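# Lift a plastic card off a box and hold it aloft

## Task

Raise the plastic card from the top of the box and keep it motionless above the table, held from two opposite sides, with every part of it at least three finger-widths above the height where it rested on the box. While it is airborne, never press it between opposite edges hard enough that a real card would bend, since that instantly fails the task. The task also fails if, at the end, any motor of either hand is still reported as moving in hand_stopped_by.

## Robot and tools

Robot: two arms, left_arm and right_arm, each ending in an identical five-finger right hand (the hands are not mirrored, so every hand number and axis means the same on both). Knocking anything off the table fails the task; arms must not strike or press hard against each other, including fingers, palms, backs and wrist brackets.

Frames: poses in results use one shared scene frame in metres: origin on the tabletop midway between the arms, +z up, +x outward over the table, left_arm on the +y side. Quaternions are wxyz. Offsets you send are instead expressed in each hand point's own axes: +z runs along the straightened fingers, +y points out of the palm, +x runs across the palm away from the thumb. The hand point sits 0.05 m in front of the palm where index pad and thumb tip meet in a pinch; straight fingers extend 0.06-0.07 m past it along +z. A wrist bracket on the little-finger side juts 0.03 m beyond the point along +y and can collide with things. Printed positions may be slightly wrong at long reach.

The row: every motion uses a row of 28 numbers, each in [-1, 1], always all 28 even if one arm moves. Order: left dx, dy, dz, rx, ry, rz, then left hand little, ring, middle, index, thumb_bend, thumb_turn, force_limit, speed; then the same 14 for the right arm. dx..rz are an offset (not a pose), measured from that hand point's pose in the most recent result showing it (or from the current robot pose if no such result yet, or for later calls within one reply). 1.0 equals 0.6 m of travel or 180 degrees; rx, ry, rz form a single rotation vector. Zero offsets are not a pause: they pull the arm back to that reference pose. Per control step the commanded pose is clipped to 100 mm and 16 degrees from the measured one; position wins over orientation if both cannot be met.

Hand numbers are absolute targets, not offsets. Fingers: +1 straight, -1 curled into the palm. thumb_bend: +1 straight, -1 fully bent. thumb_turn: +1 beside the palm, -1 across in front of it. A pinch is roughly index -0.22, thumb_bend -0.75, thumb_turn -0.57. force_limit maps -1..+1 to about 0..10 N fingertip force (0..15 N for the two thumb motors) at which a closing motor stops; it does not limit opening. speed maps -1..+1 to near zero..full (full travel in 0.6 s). For a gentle hold close at speed -0.9 or lower, since fast fingers overshoot the limit. There is no 'no change' value: to keep a hand as is, resend its last eight numbers; before any row was sent, use its hand_measured six values plus hand_force_limit and hand_speed. A motor only starts when its target changes by at least 0.01; it then runs until it reaches the target or its force limit, then locks (holds at least 15 N). To tighten, raise force_limit and send a target further closed than hand_measured; to loosen, send one more open. Hands ignore numbers while their arm is stopped.

Tools:
execute_actions {actions, pictures}: actions is an empty list (just report state), one action {rows: 1-15 rows, steps up to 15, default 15, each step 1/30 s, last row repeated if short} or one wait {steps: up to 300, counted from the last result}. Every row in an action is measured from the same reference pose, not chained. A refused call sends nothing.
move {target, speed, stop_force}: target is one 28-number row; each hand point travels in a straight line toward its offset pose, both paths finishing together in 0.5-10 s (cut off at 10 s). speed is top path speed in m/s, 0.002-0.5, default 0.25 (turning up to twice that in rad/s). stop_force, 13-80 N, one value for both arms: an arm's path ends when its wrist sensor reads that much extra push against the motion for two steps, then it backs up two steps and holds. Use it with slow speed for approaching surfaces; omit it when moving away from something you press on; do not rely on it if the hand rotates. Hand numbers are sent at the start. Paths ignore obstacles and the other arm. Result line 'move:' reports done, off_target, moving, held, contact or fault, and limits such as paced (pose clipped) or held (steps blocked).
wait {seconds 0-10}: lets time pass, sends nothing.
zoom_image {camera, region [x0,y0,x1,y1] pixels, max 504x504}: cameras cam_head_left, cam_head_right, cam_high (672x504), cam_left_wrist, cam_right_wrist (504x504).
show_instructions: shows reference pages.
finished_scene {scene}: ends and grades the scene; irreversible.

Results: per arm position, quaternion, velocities; hand_measured, hand_stopped_by (moving, target, force, stalled, fault), hand_load_n (positive = finger pushed open; near zero means grip lost), Wrist force/torque in the end effector's axes (noisy, offsets up to ~5.5 N, saturates ~100 N), joint torques, a Hand target line, 'pose unreachable' and HELD marks when commands were altered or blocked.

Hazards: arms are stiff; pushing even slightly past a firm contact can trigger a fault stop (joint torque at its limit or 150 N external force) that freezes the arm for 10 s. Fast touches hit harder. Held loads heat motors; at 85 °C the arm brakes. Arm motion lags commands by about 0.17 s, so check the result pose after big moves. Objects can be nudged occasionally. Before finishing, ensure no hand motor reads moving and the card grip is gentle across its edges.

Each tool is called after "Call:" by a JSON object that holds its "api" and its "payload", one argument or row to a line.

Reference images:

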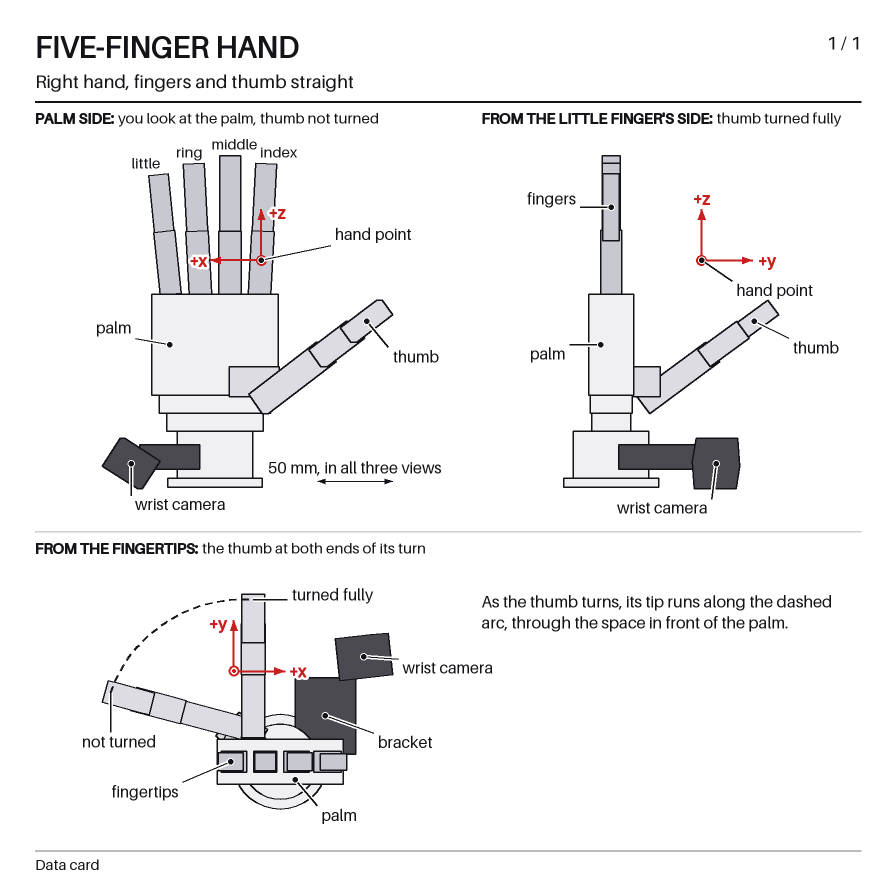

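## Session

Call:
{"api": "execute_actions", "payload": {
  "actions": []
}}

Scene clock: 0.00 s of 6000.00 s.
left_arm: end_effector_position=(-0.3274, +0.9851, +0.5964) hand_measured=(+1.000, +1.000, +1.000, +1.000, +1.000, +1.000) hand_load_n=(+0.0, +0.0, +0.0, +0.0, +0.0, +0.0) hand_stopped_by=(target, target, target, target, target, target) hand_force_limit=0.00 hand_speed=-0.80 end_effector_quat_wxyz=(-0.000, +0.830, -0.556, -0.040) end_effector_velocity=(-0.000, +0.000, -0.000) end_effector_angular_velocity=(+0.001, +0.000, +0.000) | right_arm: end_effector_position=(-0.0266, -1.2496, +0.6381) hand_measured=(+1.000, +1.000, +1.000, +1.000, +1.000, +1.000) hand_load_n=(+0.0, +0.0, +0.0, +0.0, +0.0, +0.0) hand_stopped_by=(target, target, target, target, target, target) hand_force_limit=0.00 hand_speed=-0.80 end_effector_quat_wxyz=(+0.056, +0.744, +0.661, -0.076) end_effector_velocity=(-0.000, -0.000, -0.000) end_effector_angular_velocity=(+0.000, +0.000, -0.001)
Joint positions: left_arm=[ 1.437 -1.508  1.382  1.649  1.508 -1.908] | right_arm=[-1.875 -1.526  1.305  1.606  1.537 -1.837]
Joint velocities: left_arm=[ 0.     0.     0.    -0.001  0.     0.   ] | right_arm=[ 0.     0.     0.001 -0.     0.     0.001]
Joint torques (N m, as the arm reports them, + toward a larger angle): no reading
Wrist force (N, on the end effector, along its own x y z axes, offset not removed): no reading
Wrist torque (N m, same axes, about the end effector's origin, offset not removed): no reading
Hand target (left_arm): -0.327, +0.985, +0.596; -0.000, +0.830, -0.556, -0.040
Hand target (right_arm): -0.027, -1.250, +0.638; +0.056, +0.744, +0.661, -0.076

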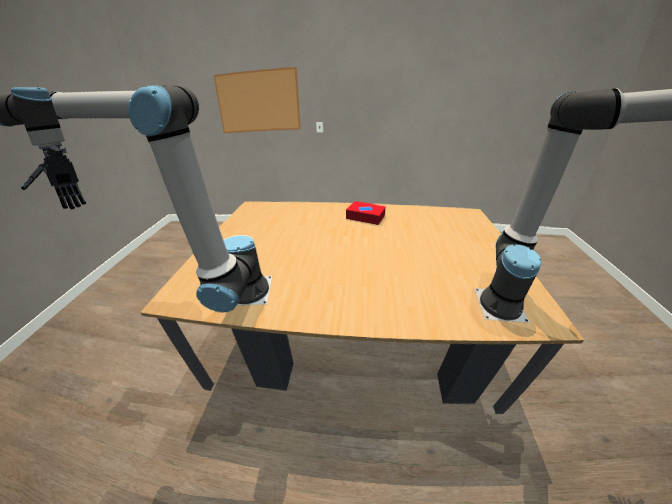

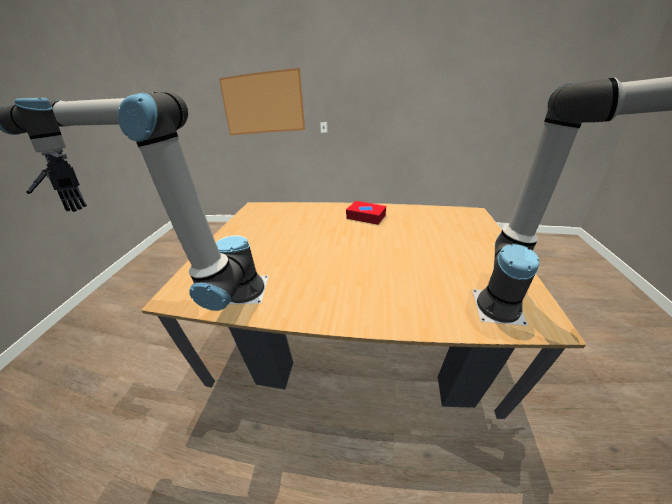

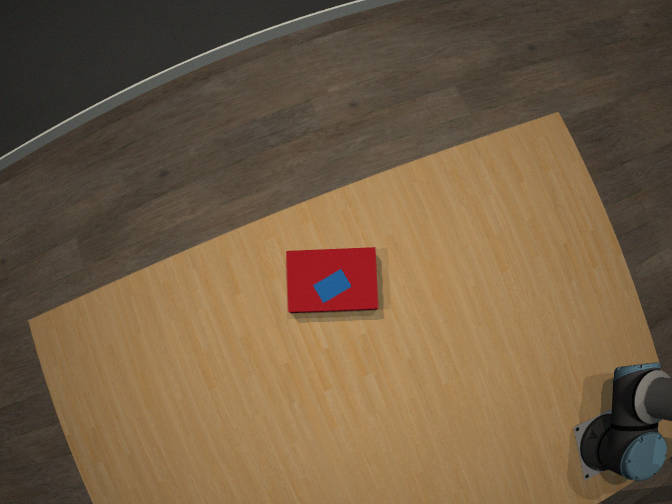

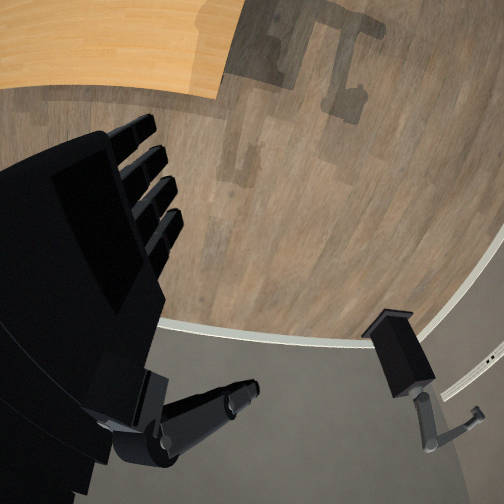

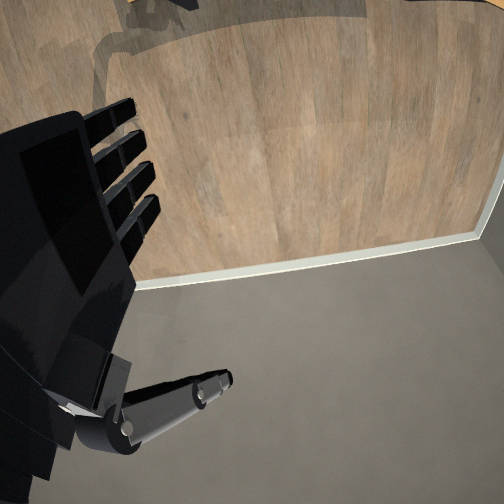

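Call:
{"api": "zoom_image", "payload": {
  "camera": "cam_high",
  "region": [270, 230, 400, 330]
}}

Call:
{"api": "zoom_image", "payload": {
  "camera": "cam_head_left",
  "region": [330, 190, 400, 235]
}}

Region (270, 230, 400, 330) of cam_high's 672x504 image, scaled by 3.877, with more detail than that image has; it fills the top 388 rows of this view, and the rest is white.

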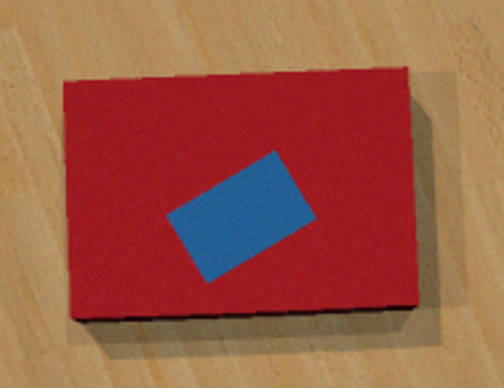

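Region (330, 190, 400, 235) of cam_head_left's 672x504 image, scaled by 7.200, with more detail than that image has; it fills the top 324 rows of this view, and the rest is white.

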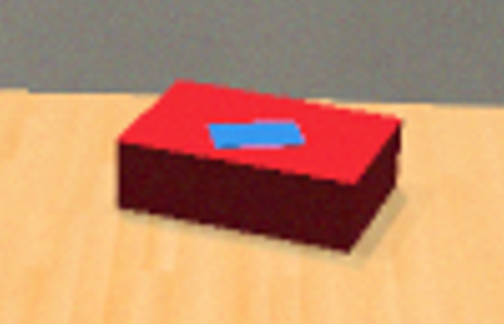

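Call:
{"api": "move", "payload": {
  "target": [0.653,-0.97,0.157,0.005,0.026,-0.263,-1,-1,-1,0.3,-0.75,-0.57,0,0, 0.73,0.81,0.17,0.05,0.048,0.573,-1,-1,-1,0.9,1,1,0,0],
  "speed": 0.4
}}

Scene clock: 80.27 s of 6000.00 s.
left_arm: end_effector_position=(+0.3525, +0.8495, +0.4521) hand_measured=(-1.000, -1.000, -1.000, +0.300, -0.750, -0.570) hand_load_n=(+0.0, +0.0, +0.0, +0.0, +0.0, +0.0) hand_stopped_by=(target, target, target, target, target, target) hand_force_limit=0.00 hand_speed=0.00 end_effector_quat_wxyz=(-0.000, +0.984, -0.176, +0.003) end_effector_velocity=(+0.003, -0.001, -0.000) end_effector_angular_velocity=(+0.000, +0.000, +0.002) | right_arm: end_effector_position=(+0.5006, -0.8992, +0.4481) hand_measured=(-1.000, -1.000, -1.000, +0.900, +1.000, +1.000) hand_load_n=(+0.0, +0.0, +0.0, +0.0, +0.0, +0.0) hand_stopped_by=(target, target, target, target, target, target) hand_force_limit=0.00 hand_speed=0.00 end_effector_quat_wxyz=(-0.001, +0.985, -0.175, +0.001) end_effector_velocity=(+0.002, +0.001, -0.000) end_effector_angular_velocity=(-0.001, +0.001, -0.009)
Joint positions: left_arm=[ 0.26  -1.362  1.467  1.46   1.574 -3.914] | right_arm=[-0.496 -1.302  1.4    1.472  1.568  1.344]
Joint velocities: left_arm=[-0.003  0.003 -0.002 -0.    -0.    -0.005] | right_arm=[ 0.003  0.004 -0.005  0.001  0.001  0.012]
Joint torques (N m, as the arm reports them, + toward a larger angle): left_arm=[-10.42 -42.06 -44.57   1.02  -3.02  -1.83] | right_arm=[ 13.61 -50.42 -46.33   6.39   3.76   1.67]
Wrist force (N, on the end effector, along its own x y z axes, offset not removed): left_arm=[-2.1 0.2 0.6] | right_arm=[3.1 0.5 0.4]
Wrist torque (N m, same axes, about the end effector's origin, offset not removed): left_arm=[0.14 0.31 0.04] | right_arm=[0.18 -0.47 0.51]
Hand target (left_arm): +0.353, +0.850, +0.452; -0.000, +0.984, -0.176, +0.003
Hand target (right_arm): +0.501, -0.899, +0.448; -0.001, +0.984, -0.176, +0.001
Off the commanded pose (left_arm): 0.001 m, 0 deg.
Off the commanded pose (right_arm): 0.001 m, 0 deg.
After step 90, 74.33 s passed at rest.
move: done
camera_calibration (this result's frames):
cam_left_wrist: T_world_to_cam=[[-0.467597, -0.883705, -0.0204497, 0.927987], [-0.737602, 0.377331, 0.559969, -0.317598], [-0.487131, 0.276923, -0.828261, 0.437196], [0, 0, 0, 1]] pos_world=[0.412635, 0.818837, 0.558935]
cam_right_wrist: T_world_to_cam=[[-0.415979, -0.908978, 0.0268384, -0.62494], [-0.733454, 0.352808, 0.58101, 0.415244], [-0.537594, 0.222003, -0.813454, 0.960611], [0, 0, 0, 1]] pos_world=[0.56102, -0.927817, 0.556924]

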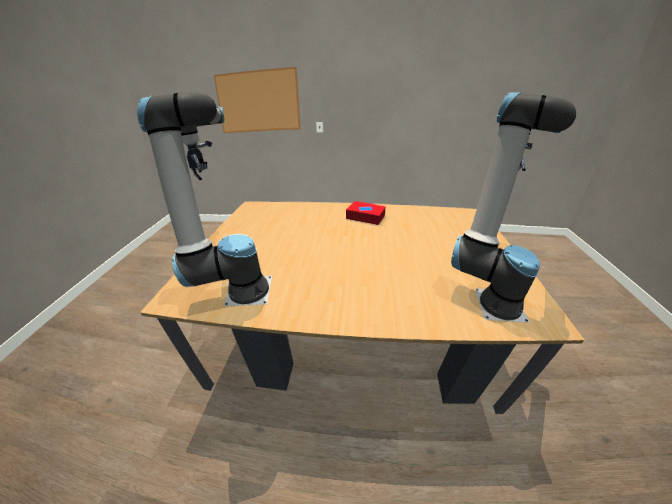

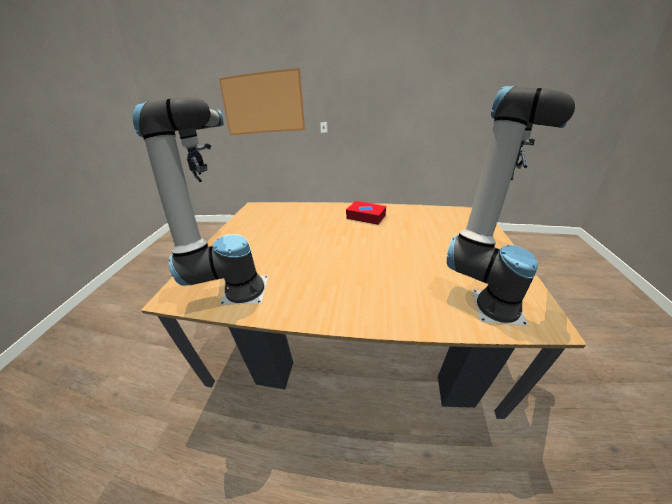

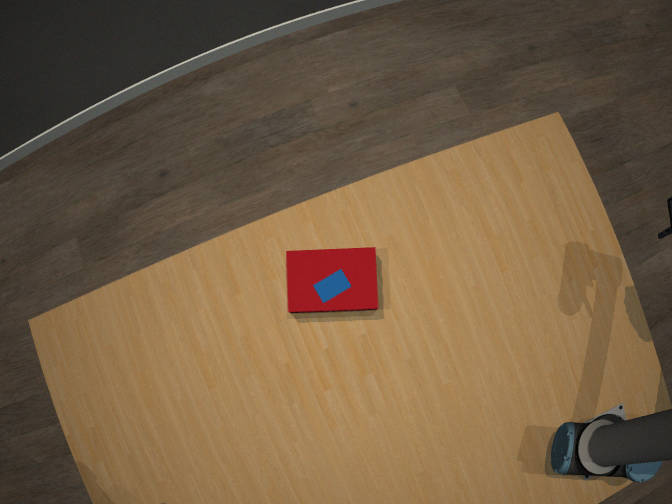

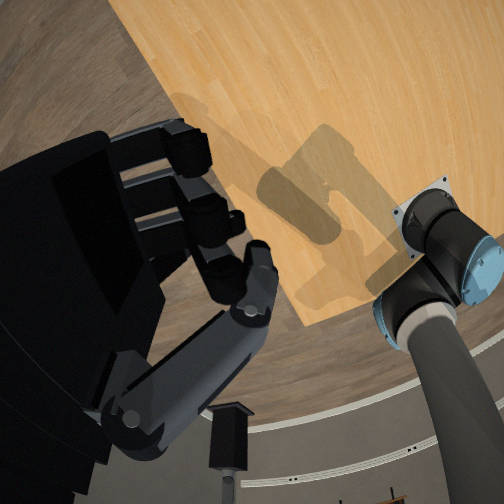

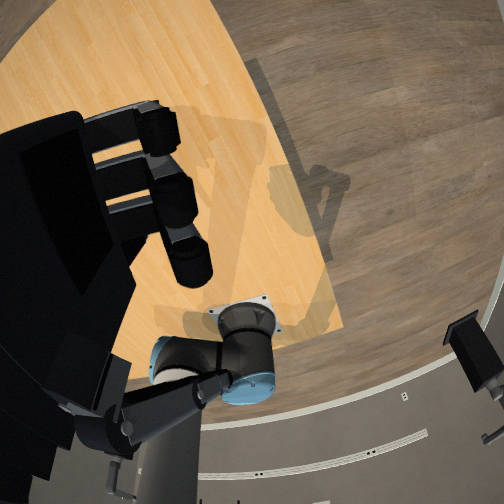

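Call:
{"api": "move", "payload": {
  "target": [0.967,0.99,0.42,0.172,0.232,0.56,1,1,1,0.8,1,1,0,0, -0.07,-0.95,0.5,0,0,-0.99,-1,-1,-1,0.3,-0.75,-0.57,0,0],
  "speed": 0.4
}}

Scene clock: 109.27 s of 6000.00 s.
left_arm: end_effector_position=(+0.6924, +0.0898, +0.2047) hand_measured=(+1.000, +1.000, +1.000, +0.800, +1.000, +1.000) hand_load_n=(+0.0, +0.0, +0.0, +0.0, +0.0, +0.0) hand_stopped_by=(target, target, target, target, target, target) hand_force_limit=0.00 hand_speed=0.00 end_effector_quat_wxyz=(+0.172, -0.409, +0.826, -0.346) end_effector_velocity=(+0.001, -0.002, -0.000) end_effector_angular_velocity=(+0.001, -0.002, -0.004) | right_arm: end_effector_position=(+0.6586, -0.3498, +0.1495) hand_measured=(-1.000, -1.000, -1.000, +0.300, -0.750, -0.570) hand_load_n=(+0.0, +0.0, +0.0, +0.0, +0.0, +0.0) hand_stopped_by=(target, target, target, target, target, target) hand_force_limit=0.00 hand_speed=0.00 end_effector_quat_wxyz=(+0.001, +0.191, +0.982, +0.002) end_effector_velocity=(+0.001, +0.001, -0.000) end_effector_angular_velocity=(+0.000, -0.000, +0.007)
Joint positions: left_arm=[-0.951 -1.193  1.608  0.365  1.487 -3.222] | right_arm=[ 0.224 -1.02   1.544  1.045  1.568 -1.045]
Joint velocities: left_arm=[-0.001  0.003 -0.003 -0.001  0.001  0.004] | right_arm=[ 0.001  0.002 -0.003  0.    -0.    -0.006]
Joint torques (N m, as the arm reports them, + toward a larger angle): left_arm=[-10.24 -56.25 -44.17  -1.72   1.79   1.99] | right_arm=[ 13.99 -74.42 -40.53   6.41  -3.79  -2.74]
Wrist force (N, on the end effector, along its own x y z axes, offset not removed): left_arm=[0.2 -3.4 -0.2] | right_arm=[2.0 1.2 4.0]
Wrist torque (N m, same axes, about the end effector's origin, offset not removed): left_arm=[-0.52 -0.06 0.22] | right_arm=[-0.03 -0.49 0.46]
Hand target (left_arm): +0.692, +0.090, +0.205; +0.172, -0.409, +0.827, -0.346
Hand target (right_arm): +0.659, -0.350, +0.149; +0.001, +0.191, +0.982, +0.002
Off the commanded pose (left_arm): 0.002 m, 0 deg.
Off the commanded pose (right_arm): 0.001 m, 0 deg.
After step 90, 21.47 s passed at rest.
move: done
camera_calibration (this result's frames):
cam_left_wrist: T_world_to_cam=[[-0.461723, 0.518392, -0.719779, 0.423632], [0.230426, 0.853693, 0.467025, -0.335663], [0.856572, 0.0497808, -0.513621, -0.366174], [0, 0, 0, 1]] pos_world=[0.5866, 0.085174, 0.273609]
cam_right_wrist: T_world_to_cam=[[0.444952, 0.894942, 0.0331127, 0.0112174], [0.719305, -0.379165, 0.582095, -0.702213], [0.533496, -0.235186, -0.812447, -0.184779], [0, 0, 0, 1]] pos_world=[0.598693, -0.319751, 0.25826]

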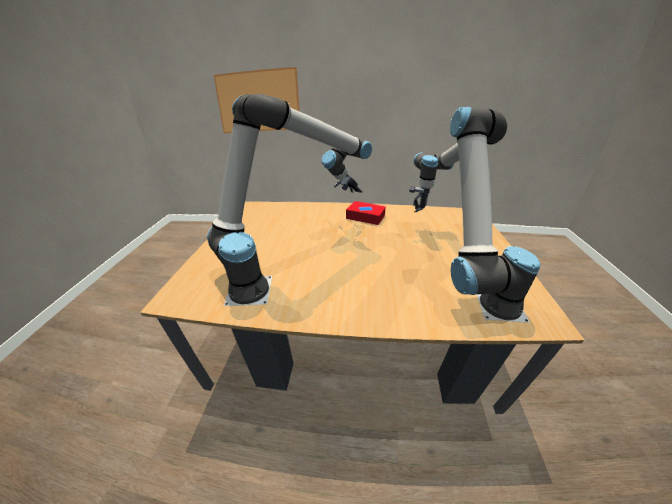

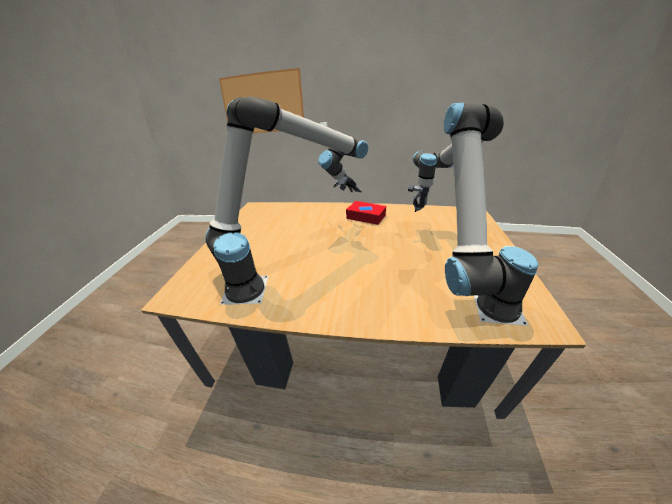

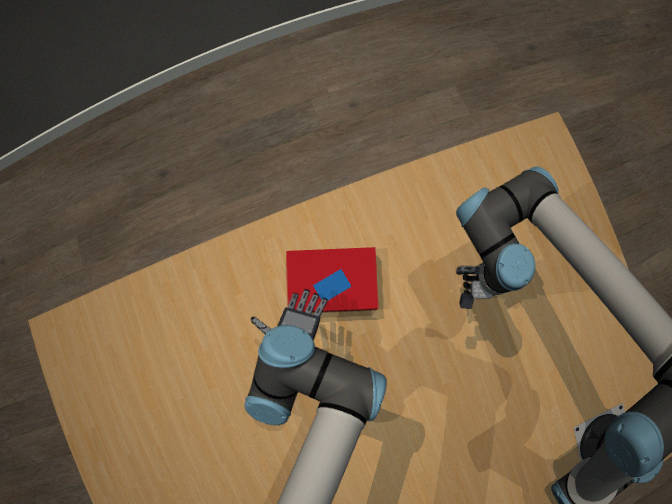

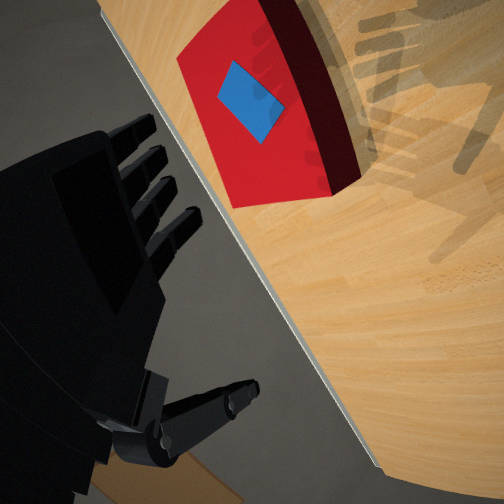

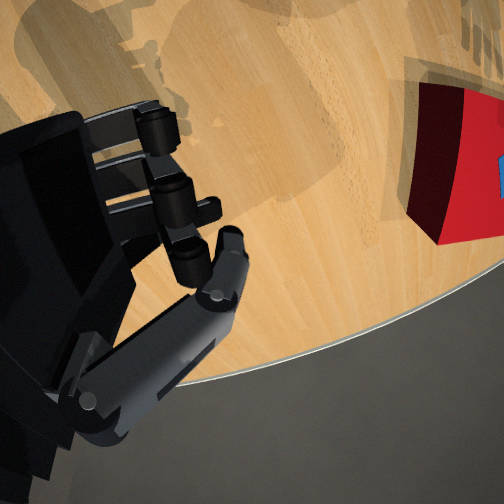

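Call:
{"api": "move", "payload": {
  "target": [0.095,0.02,0.203,0,0,0,1,1,1,0.8,1,1,0,0, 0,0,0.1,0,0,-0.01,-1,-1,-1,0.3,-0.75,-0.57,0,0],
  "speed": 0.15
}}

Call:
{"api": "zoom_image", "payload": {
  "camera": "cam_head_left",
  "region": [320, 170, 440, 235]
}}

Scene clock: 123.03 s of 6000.00 s.
left_arm: end_effector_position=(+0.7200, -0.0029, +0.1107) hand_measured=(+1.000, +1.000, +1.000, +0.800, +1.000, +1.000) hand_load_n=(+0.0, +0.0, +0.0, +0.0, +0.0, +0.0) hand_stopped_by=(target, target, target, target, target, target) hand_force_limit=0.00 hand_speed=0.00 end_effector_quat_wxyz=(+0.172, -0.409, +0.826, -0.346) end_effector_velocity=(+0.001, -0.001, -0.001) end_effector_angular_velocity=(-0.000, -0.000, +0.000) | right_arm: end_effector_position=(+0.6588, -0.3496, +0.0896) hand_measured=(-1.000, -1.000, -1.000, +0.300, -0.750, -0.570) hand_load_n=(+0.0, +0.0, +0.0, +0.0, +0.0, +0.0) hand_stopped_by=(target, target, target, target, target, target) hand_force_limit=0.00 hand_speed=0.00 end_effector_quat_wxyz=(+0.001, +0.176, +0.984, +0.002) end_effector_velocity=(+0.000, +0.000, -0.000) end_effector_angular_velocity=(+0.000, -0.001, -0.000)
Joint positions: left_arm=[-1.015 -1.015  1.518  0.281  1.442 -3.268] | right_arm=[ 0.222 -0.966  1.577  0.958  1.568 -1.079]
Joint velocities: left_arm=[-0.     0.003 -0.002 -0.001 -0.001 -0.001] | right_arm=[-0.     0.     0.    -0.001 -0.     0.   ]
Joint torques (N m, as the arm reports them, + toward a larger angle): left_arm=[-12.95 -68.89 -42.98  -1.76  -2.78  -1.13] | right_arm=[-18.01 -71.81 -21.16   1.86   0.5   -2.87]
Wrist force (N, on the end effector, along its own x y z axes, offset not removed): left_arm=[-0.9 -1.1 -0.6] | right_arm=[0.2 2.9 1.6]
Wrist torque (N m, same axes, about the end effector's origin, offset not removed): left_arm=[-0.16 0.11 0.12] | right_arm=[0.34 -0.07 0.41]
Hand target (left_arm): +0.720, -0.003, +0.110; +0.172, -0.409, +0.826, -0.346
Hand target (right_arm): +0.659, -0.350, +0.090; +0.001, +0.176, +0.984, +0.002
Off the commanded pose (left_arm): 0.000 m, 0 deg.
Off the commanded pose (right_arm): 0.000 m, 0 deg.
After step 90, 9.33 s passed at rest.
move: done
camera_calibration (this result's frames):
cam_left_wrist: T_world_to_cam=[[-0.46181, 0.518245, -0.719829, 0.416844], [0.230484, 0.853788, 0.466822, -0.219034], [0.856509, 0.0496743, -0.513736, -0.433473], [0, 0, 0, 1]] pos_world=[0.614261, -0.00748621, 0.179615]
cam_right_wrist: T_world_to_cam=[[0.416659, 0.908459, 0.0331308, 0.0363813], [0.730792, -0.356404, 0.582168, -0.667037], [0.540684, -0.218354, -0.812393, -0.232368], [0, 0, 0, 1]] pos_world=[0.597945, -0.321524, 0.198348]

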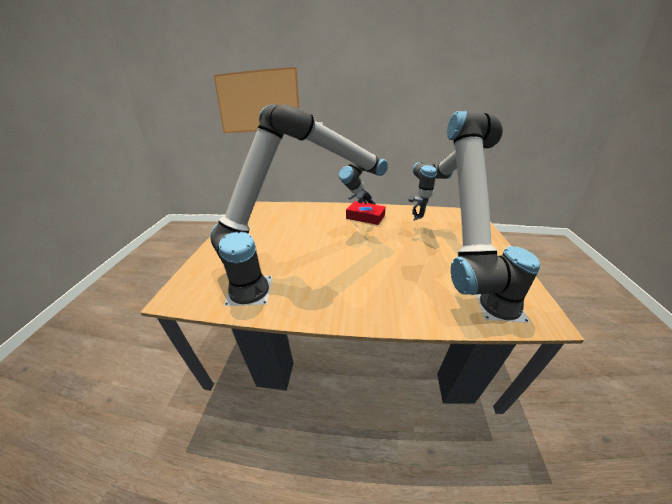

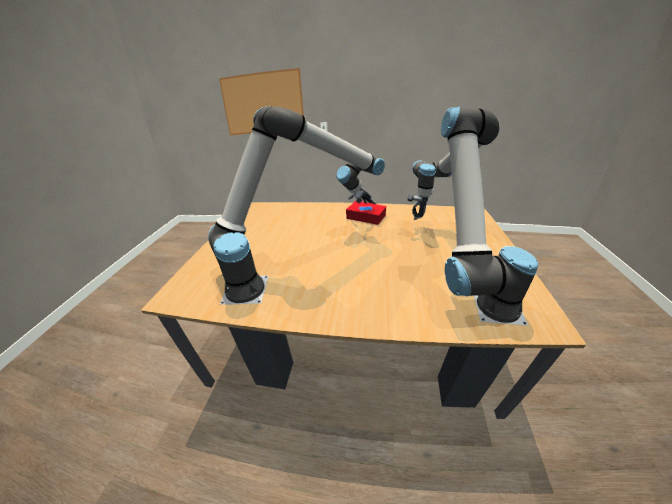

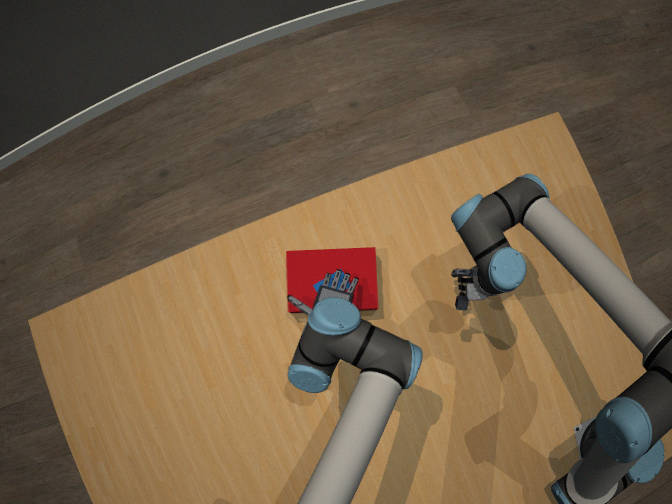

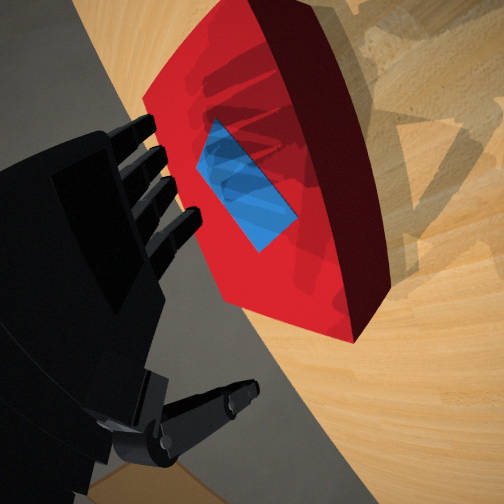

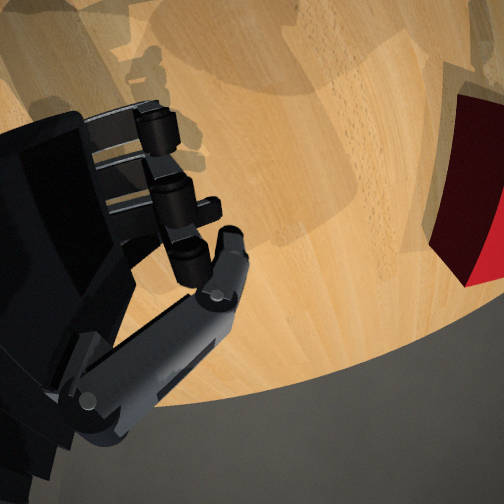

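Region (320, 170, 440, 235) of cam_head_left's 672x504 image, scaled by 4.200, with more detail than that image has; it fills the top 273 rows of this view, and the rest is white.

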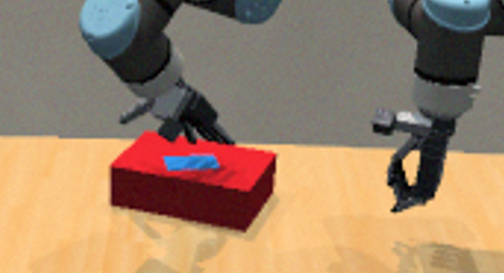

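Call:
{"api": "move", "payload": {
  "target": [0.015,0.032,0.021,0,0,0,1,1,1,0.8,1,1,-0.3,-0.9, 0,-0.05,0,0,0,0,-1,-1,-1,0.3,-0.75,-0.57,0,0],
  "speed": 0.04
}}

Call:
{"api": "move", "payload": {
  "target": [0,0,0,0,0,0,1,1,1,0.3,1,1,-0.3,-0.9, 0,0,0,0,0,0,-1,-1,-1,0.3,-0.75,-0.57,0,0]
}}

Scene clock: 132.67 s of 6000.00 s.
left_arm: end_effector_position=(+0.7111, -0.0073, +0.0883) hand_measured=(+1.000, +1.000, +1.000, +0.800, +1.000, +1.000) hand_load_n=(+0.0, +0.0, +0.0, +1.5, +0.0, +0.0) hand_stopped_by=(target, target, target, target, target, target) hand_force_limit=-0.30 hand_speed=-0.90 end_effector_quat_wxyz=(+0.172, -0.409, +0.826, -0.346) end_effector_velocity=(-0.001, -0.001, -0.001) end_effector_angular_velocity=(+0.000, +0.000, -0.001) | right_arm: end_effector_position=(+0.6485, -0.3776, +0.0895) hand_measured=(-1.000, -1.000, -1.000, +0.300, -0.750, -0.570) hand_load_n=(+0.0, +0.0, +0.0, +0.0, +0.0, +0.0) hand_stopped_by=(target, target, target, target, target, target) hand_force_limit=0.00 hand_speed=0.00 end_effector_quat_wxyz=(+0.001, +0.176, +0.984, +0.001) end_effector_velocity=(-0.001, -0.002, -0.000) end_effector_angular_velocity=(-0.000, +0.000, -0.000)
Joint positions: left_arm=[-1.028 -1.003  1.544  0.245  1.433 -3.277] | right_arm=[ 0.183 -0.993  1.624  0.938  1.568 -1.118]
Joint velocities: left_arm=[-0.002  0.001  0.002 -0.002 -0.001 -0.001] | right_arm=[-0.003 -0.002  0.004 -0.002  0.    -0.003]
Joint torques (N m, as the arm reports them, + toward a larger angle): left_arm=[-12.97 -63.93 -17.26  -1.    -2.12  -1.67] | right_arm=[ -17.65 -106.19  -20.83    1.35    0.61   -2.59]
Wrist force (N, on the end effector, along its own x y z axes, offset not removed): left_arm=[-1.2 -3.5 -3.4] | right_arm=[3.1 0.9 3.3]
Wrist torque (N m, same axes, about the end effector's origin, offset not removed): left_arm=[0.33 -0.05 0.14] | right_arm=[0.01 -0.48 0.60]
Hand target (left_arm): +0.711, -0.007, +0.088; +0.172, -0.409, +0.826, -0.346
Hand target (right_arm): +0.648, -0.378, +0.090; +0.001, +0.176, +0.984, +0.002
Off the commanded pose (left_arm): 0.000 m, 0 deg.
Off the commanded pose (right_arm): 0.000 m, 0 deg.
After step 90, 5.53 s passed at rest.
move: done
camera_calibration (this result's frames):
cam_left_wrist: T_world_to_cam=[[-0.461796, 0.51818, -0.719885, 0.398937], [0.230449, 0.853829, 0.466764, -0.202752], [0.856527, 0.0496528, -0.513709, -0.437067], [0, 0, 0, 1]] pos_world=[0.605311, -0.0119037, 0.157302]
cam_right_wrist: T_world_to_cam=[[0.41666, 0.908462, 0.0330379, 0.0660658], [0.730762, -0.356334, 0.582247, -0.669382], [0.540722, -0.218457, -0.81234, -0.23305], [0, 0, 0, 1]] pos_world=[0.587648, -0.349453, 0.198248]

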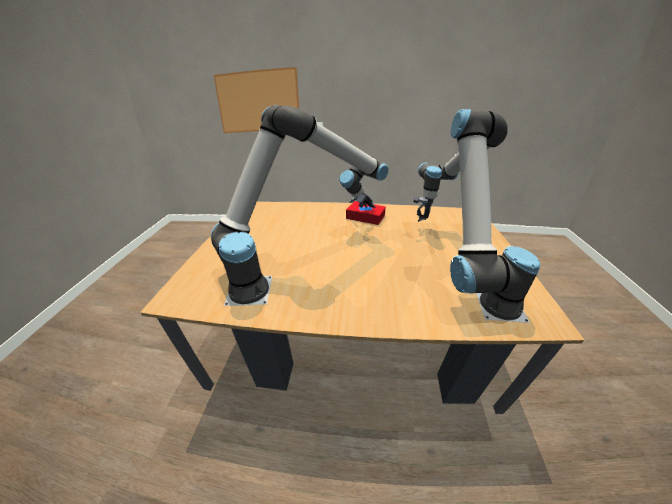

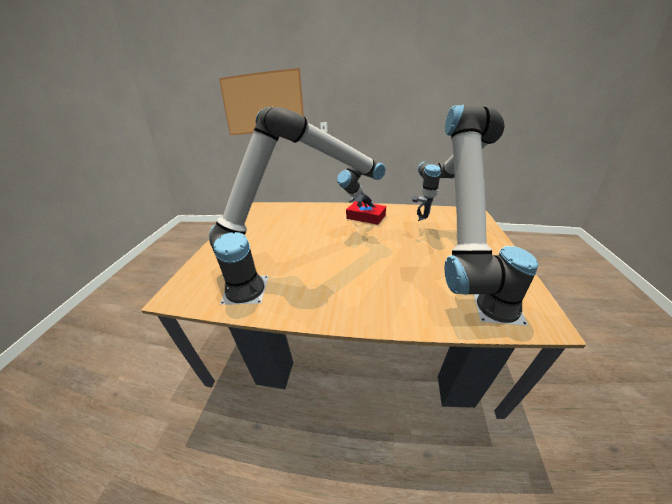

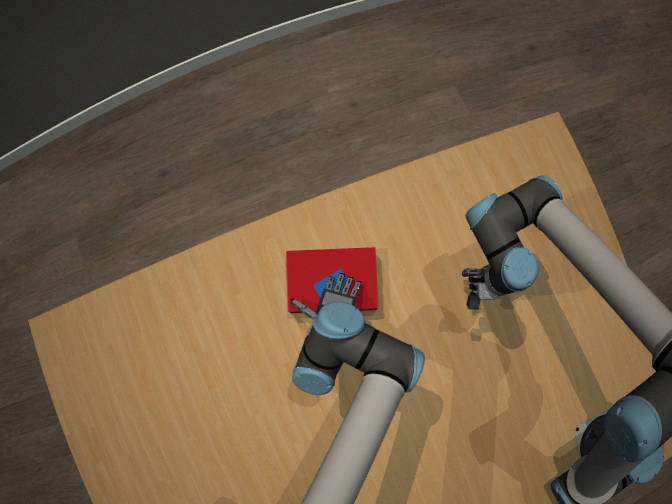

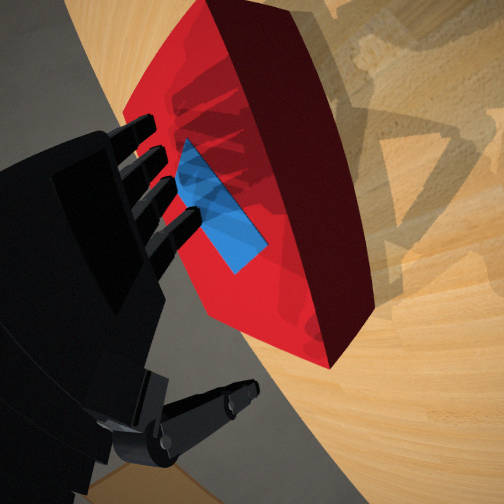

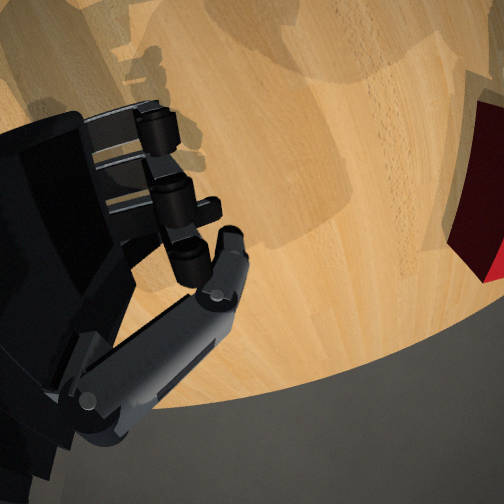

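Scene clock: 133.17 s of 6000.00 s.
left_arm: end_effector_position=(+0.7111, -0.0074, +0.0883) hand_measured=(+1.000, +1.000, +1.000, +0.796, +1.000, +1.000) hand_load_n=(+0.0, +0.0, +0.0, +4.0, +0.0, +0.0) hand_stopped_by=(target, target, target, force, target, target) hand_force_limit=-0.30 hand_speed=-0.90 end_effector_quat_wxyz=(+0.172, -0.409, +0.826, -0.347) end_effector_velocity=(-0.001, -0.000, -0.000) end_effector_angular_velocity=(+0.001, +0.001, -0.001) | right_arm: end_effector_position=(+0.6484, -0.3776, +0.0895) hand_measured=(-1.000, -1.000, -1.000, +0.300, -0.750, -0.570) hand_load_n=(+0.0, +0.0, +0.0, +0.0, +0.0, +0.0) hand_stopped_by=(target, target, target, target, target, target) hand_force_limit=0.00 hand_speed=0.00 end_effector_quat_wxyz=(+0.001, +0.176, +0.984, +0.001) end_effector_velocity=(+0.000, -0.000, -0.001) end_effector_angular_velocity=(-0.000, +0.000, +0.000)
Joint positions: left_arm=[-1.028 -1.003  1.544  0.245  1.433 -3.277] | right_arm=[ 0.183 -0.993  1.624  0.938  1.568 -1.118]
Joint velocities: left_arm=[-0.001 -0.     0.     0.001  0.    -0.   ] | right_arm=[ 0.     0.001 -0.    -0.     0.    -0.   ]
Joint torques (N m, as the arm reports them, + toward a larger angle): left_arm=[ -2.7  -69.47 -23.07   1.21  -1.4   -0.74] | right_arm=[  4.2  -92.5  -32.8    4.39   0.64   0.45]
Wrist force (N, on the end effector, along its own x y z axes, offset not removed): left_arm=[-6.1 -7.0 -3.5] | right_arm=[2.5 0.2 0.8]
Wrist torque (N m, same axes, about the end effector's origin, offset not removed): left_arm=[0.19 0.65 -0.19] | right_arm=[-0.02 -0.34 0.42]
Hand target (left_arm): +0.711, -0.007, +0.088; +0.172, -0.409, +0.826, -0.346
Hand target (right_arm): +0.648, -0.378, +0.090; +0.001, +0.176, +0.984, +0.001
Off the commanded pose (left_arm): 0.000 m, 0 deg.
Off the commanded pose (right_arm): 0.000 m, 0 deg.
move: done
camera_calibration (this result's frames):
cam_left_wrist: T_world_to_cam=[[-0.461783, 0.518166, -0.719903, 0.398905], [0.230435, 0.853838, 0.466755, -0.202712], [0.856537, 0.0496484, -0.513692, -0.437083], [0, 0, 0, 1]] pos_world=[0.605297, -0.0119157, 0.157264]
cam_right_wrist: T_world_to_cam=[[0.416658, 0.908463, 0.0330393, 0.0661311], [0.730762, -0.356333, 0.582249, -0.669387], [0.540725, -0.218455, -0.812339, -0.233052], [0, 0, 0, 1]] pos_world=[0.587625, -0.349514, 0.198248]

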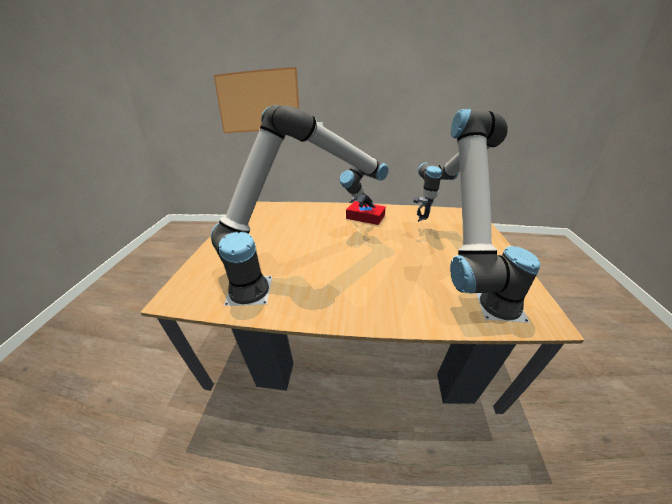

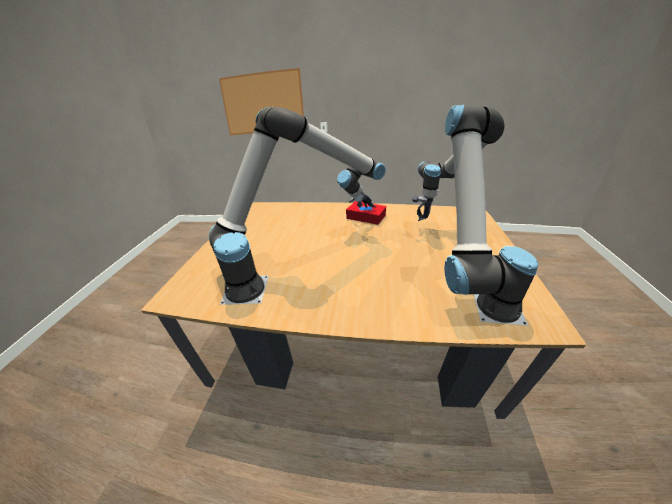

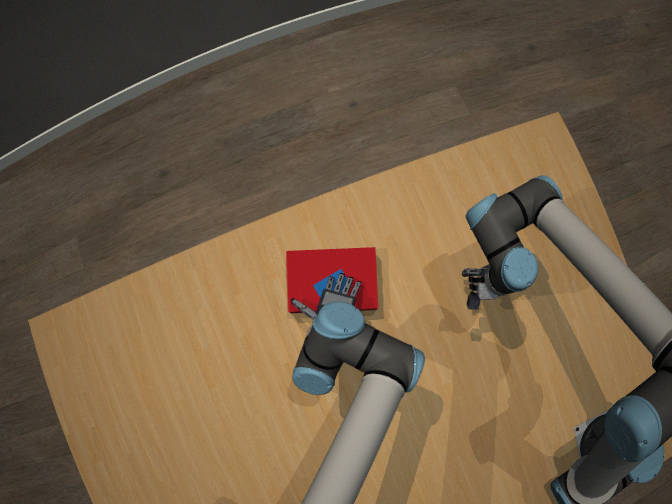

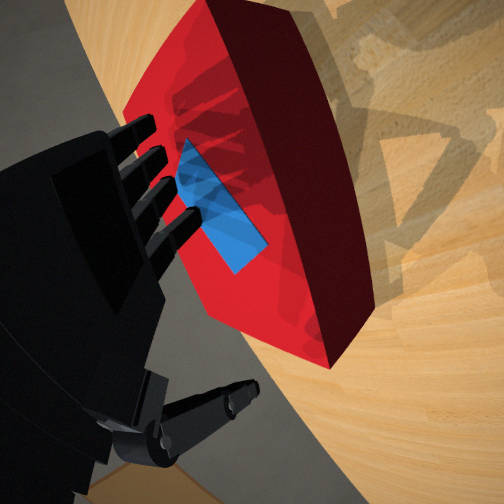

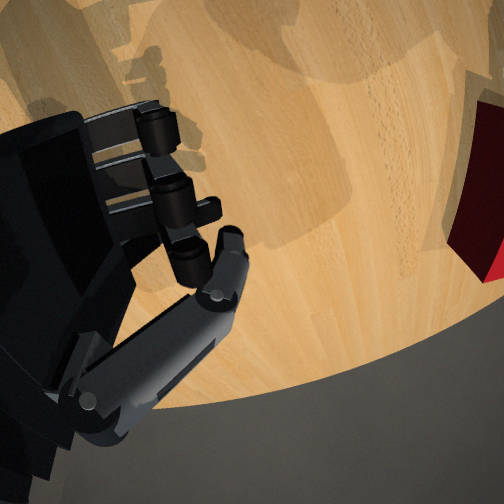

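Call:
{"api": "move", "payload": {
  "target": [0.08,-0.0167,0.017,0,0,0,1,1,1,0.3,1,1,-0.3,-0.9, 0,0,0,0,0,0,-1,-1,-1,0.3,-0.75,-0.57,0,0],
  "speed": 0.04
}}

Scene clock: 144.03 s of 6000.00 s.
left_arm: end_effector_position=(+0.6934, -0.0540, +0.0883) hand_measured=(+1.000, +1.000, +1.000, +0.796, +1.000, +1.000) hand_load_n=(+0.0, +0.0, +0.0, +4.0, +0.0, +0.0) hand_stopped_by=(target, target, target, force, target, target) hand_force_limit=-0.30 hand_speed=-0.90 end_effector_quat_wxyz=(+0.172, -0.409, +0.826, -0.347) end_effector_velocity=(-0.000, -0.002, +0.000) end_effector_angular_velocity=(-0.001, -0.001, +0.000) | right_arm: end_effector_position=(+0.6484, -0.3776, +0.0895) hand_measured=(-1.000, -1.000, -1.000, +0.300, -0.750, -0.570) hand_load_n=(+0.0, +0.0, +0.0, +0.0, +0.0, +0.0) hand_stopped_by=(target, target, target, target, target, target) hand_force_limit=0.00 hand_speed=0.00 end_effector_quat_wxyz=(+0.001, +0.176, +0.984, +0.001) end_effector_velocity=(-0.000, -0.000, -0.000) end_effector_angular_velocity=(-0.001, +0.000, +0.001)
Joint positions: left_arm=[-1.087 -0.982  1.51   0.265  1.392 -3.319] | right_arm=[ 0.183 -0.993  1.624  0.938  1.568 -1.118]
Joint velocities: left_arm=[-0.002  0.001 -0.002  0.    -0.002 -0.002] | right_arm=[-0.    -0.     0.     0.     0.001 -0.001]
Joint torques (N m, as the arm reports them, + toward a larger angle): left_arm=[-12.97 -61.02 -37.28   5.38  -1.74  -1.53] | right_arm=[-17.41 -89.34 -21.06   1.86   0.34  -2.72]
Wrist force (N, on the end effector, along its own x y z axes, offset not removed): left_arm=[-1.3 -6.1 -4.5] | right_arm=[1.0 -0.1 4.0]
Wrist torque (N m, same axes, about the end effector's origin, offset not removed): left_arm=[0.55 -0.31 0.11] | right_arm=[-0.29 -0.29 0.46]
Hand target (left_arm): +0.693, -0.054, +0.088; +0.172, -0.409, +0.826, -0.347
Hand target (right_arm): +0.648, -0.378, +0.090; +0.001, +0.176, +0.984, +0.001
Off the commanded pose (left_arm): 0.000 m, 0 deg.
Off the commanded pose (right_arm): 0.000 m, 0 deg.
After step 90, 6.23 s passed at rest.
move: done
camera_calibration (this result's frames):
cam_left_wrist: T_world_to_cam=[[-0.461871, 0.518045, -0.719934, 0.414945], [0.230503, 0.853917, 0.466577, -0.158778], [0.856472, 0.0495512, -0.51381, -0.419594], [0, 0, 0, 1]] pos_world=[0.58762, -0.0585855, 0.157223]
cam_right_wrist: T_world_to_cam=[[0.416647, 0.908469, 0.0330142, 0.0661324], [0.730796, -0.356319, 0.582215, -0.66937], [0.540688, -0.218451, -0.812364, -0.233049], [0, 0, 0, 1]] pos_world=[0.587625, -0.349498, 0.198213]

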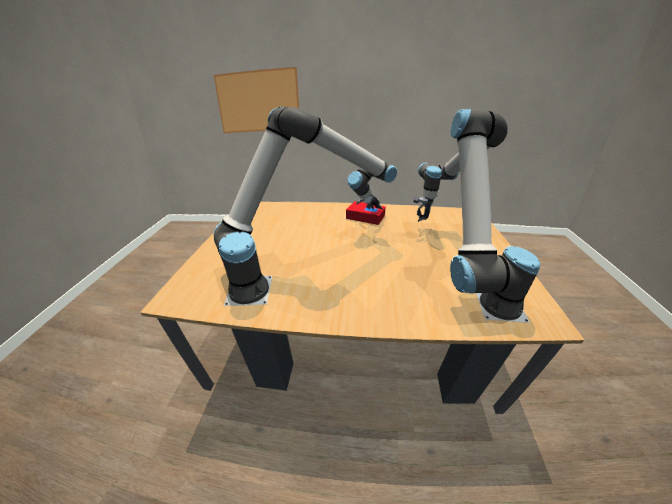

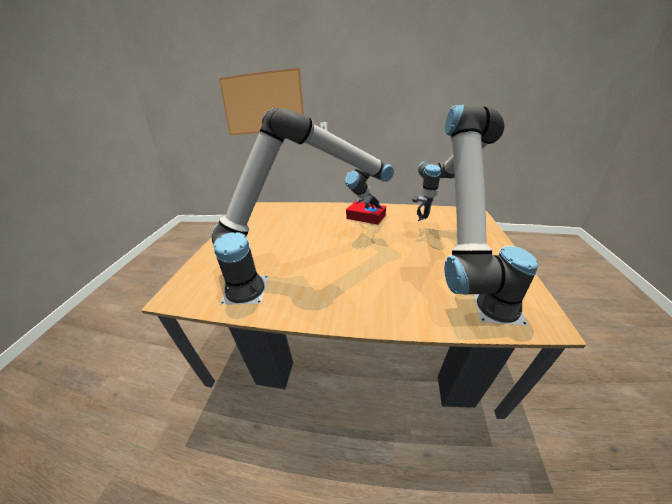

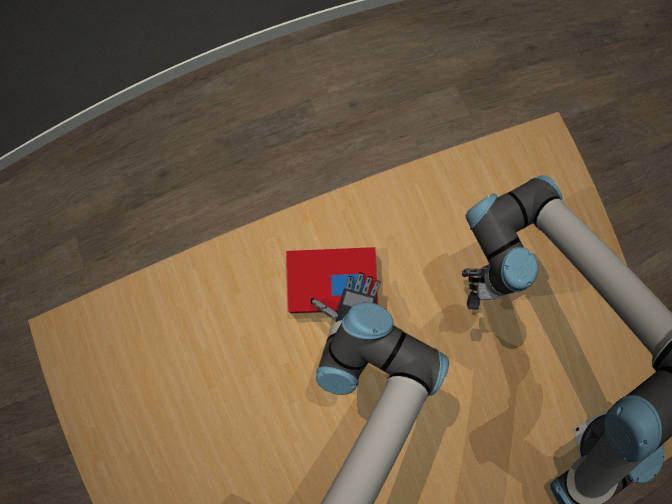

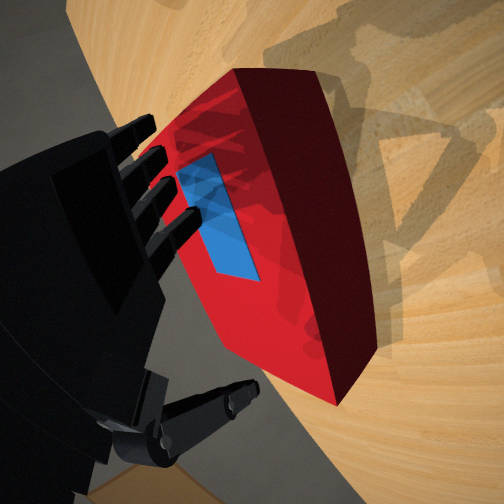

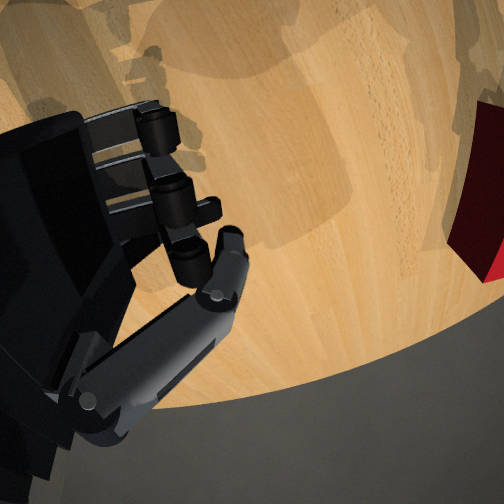

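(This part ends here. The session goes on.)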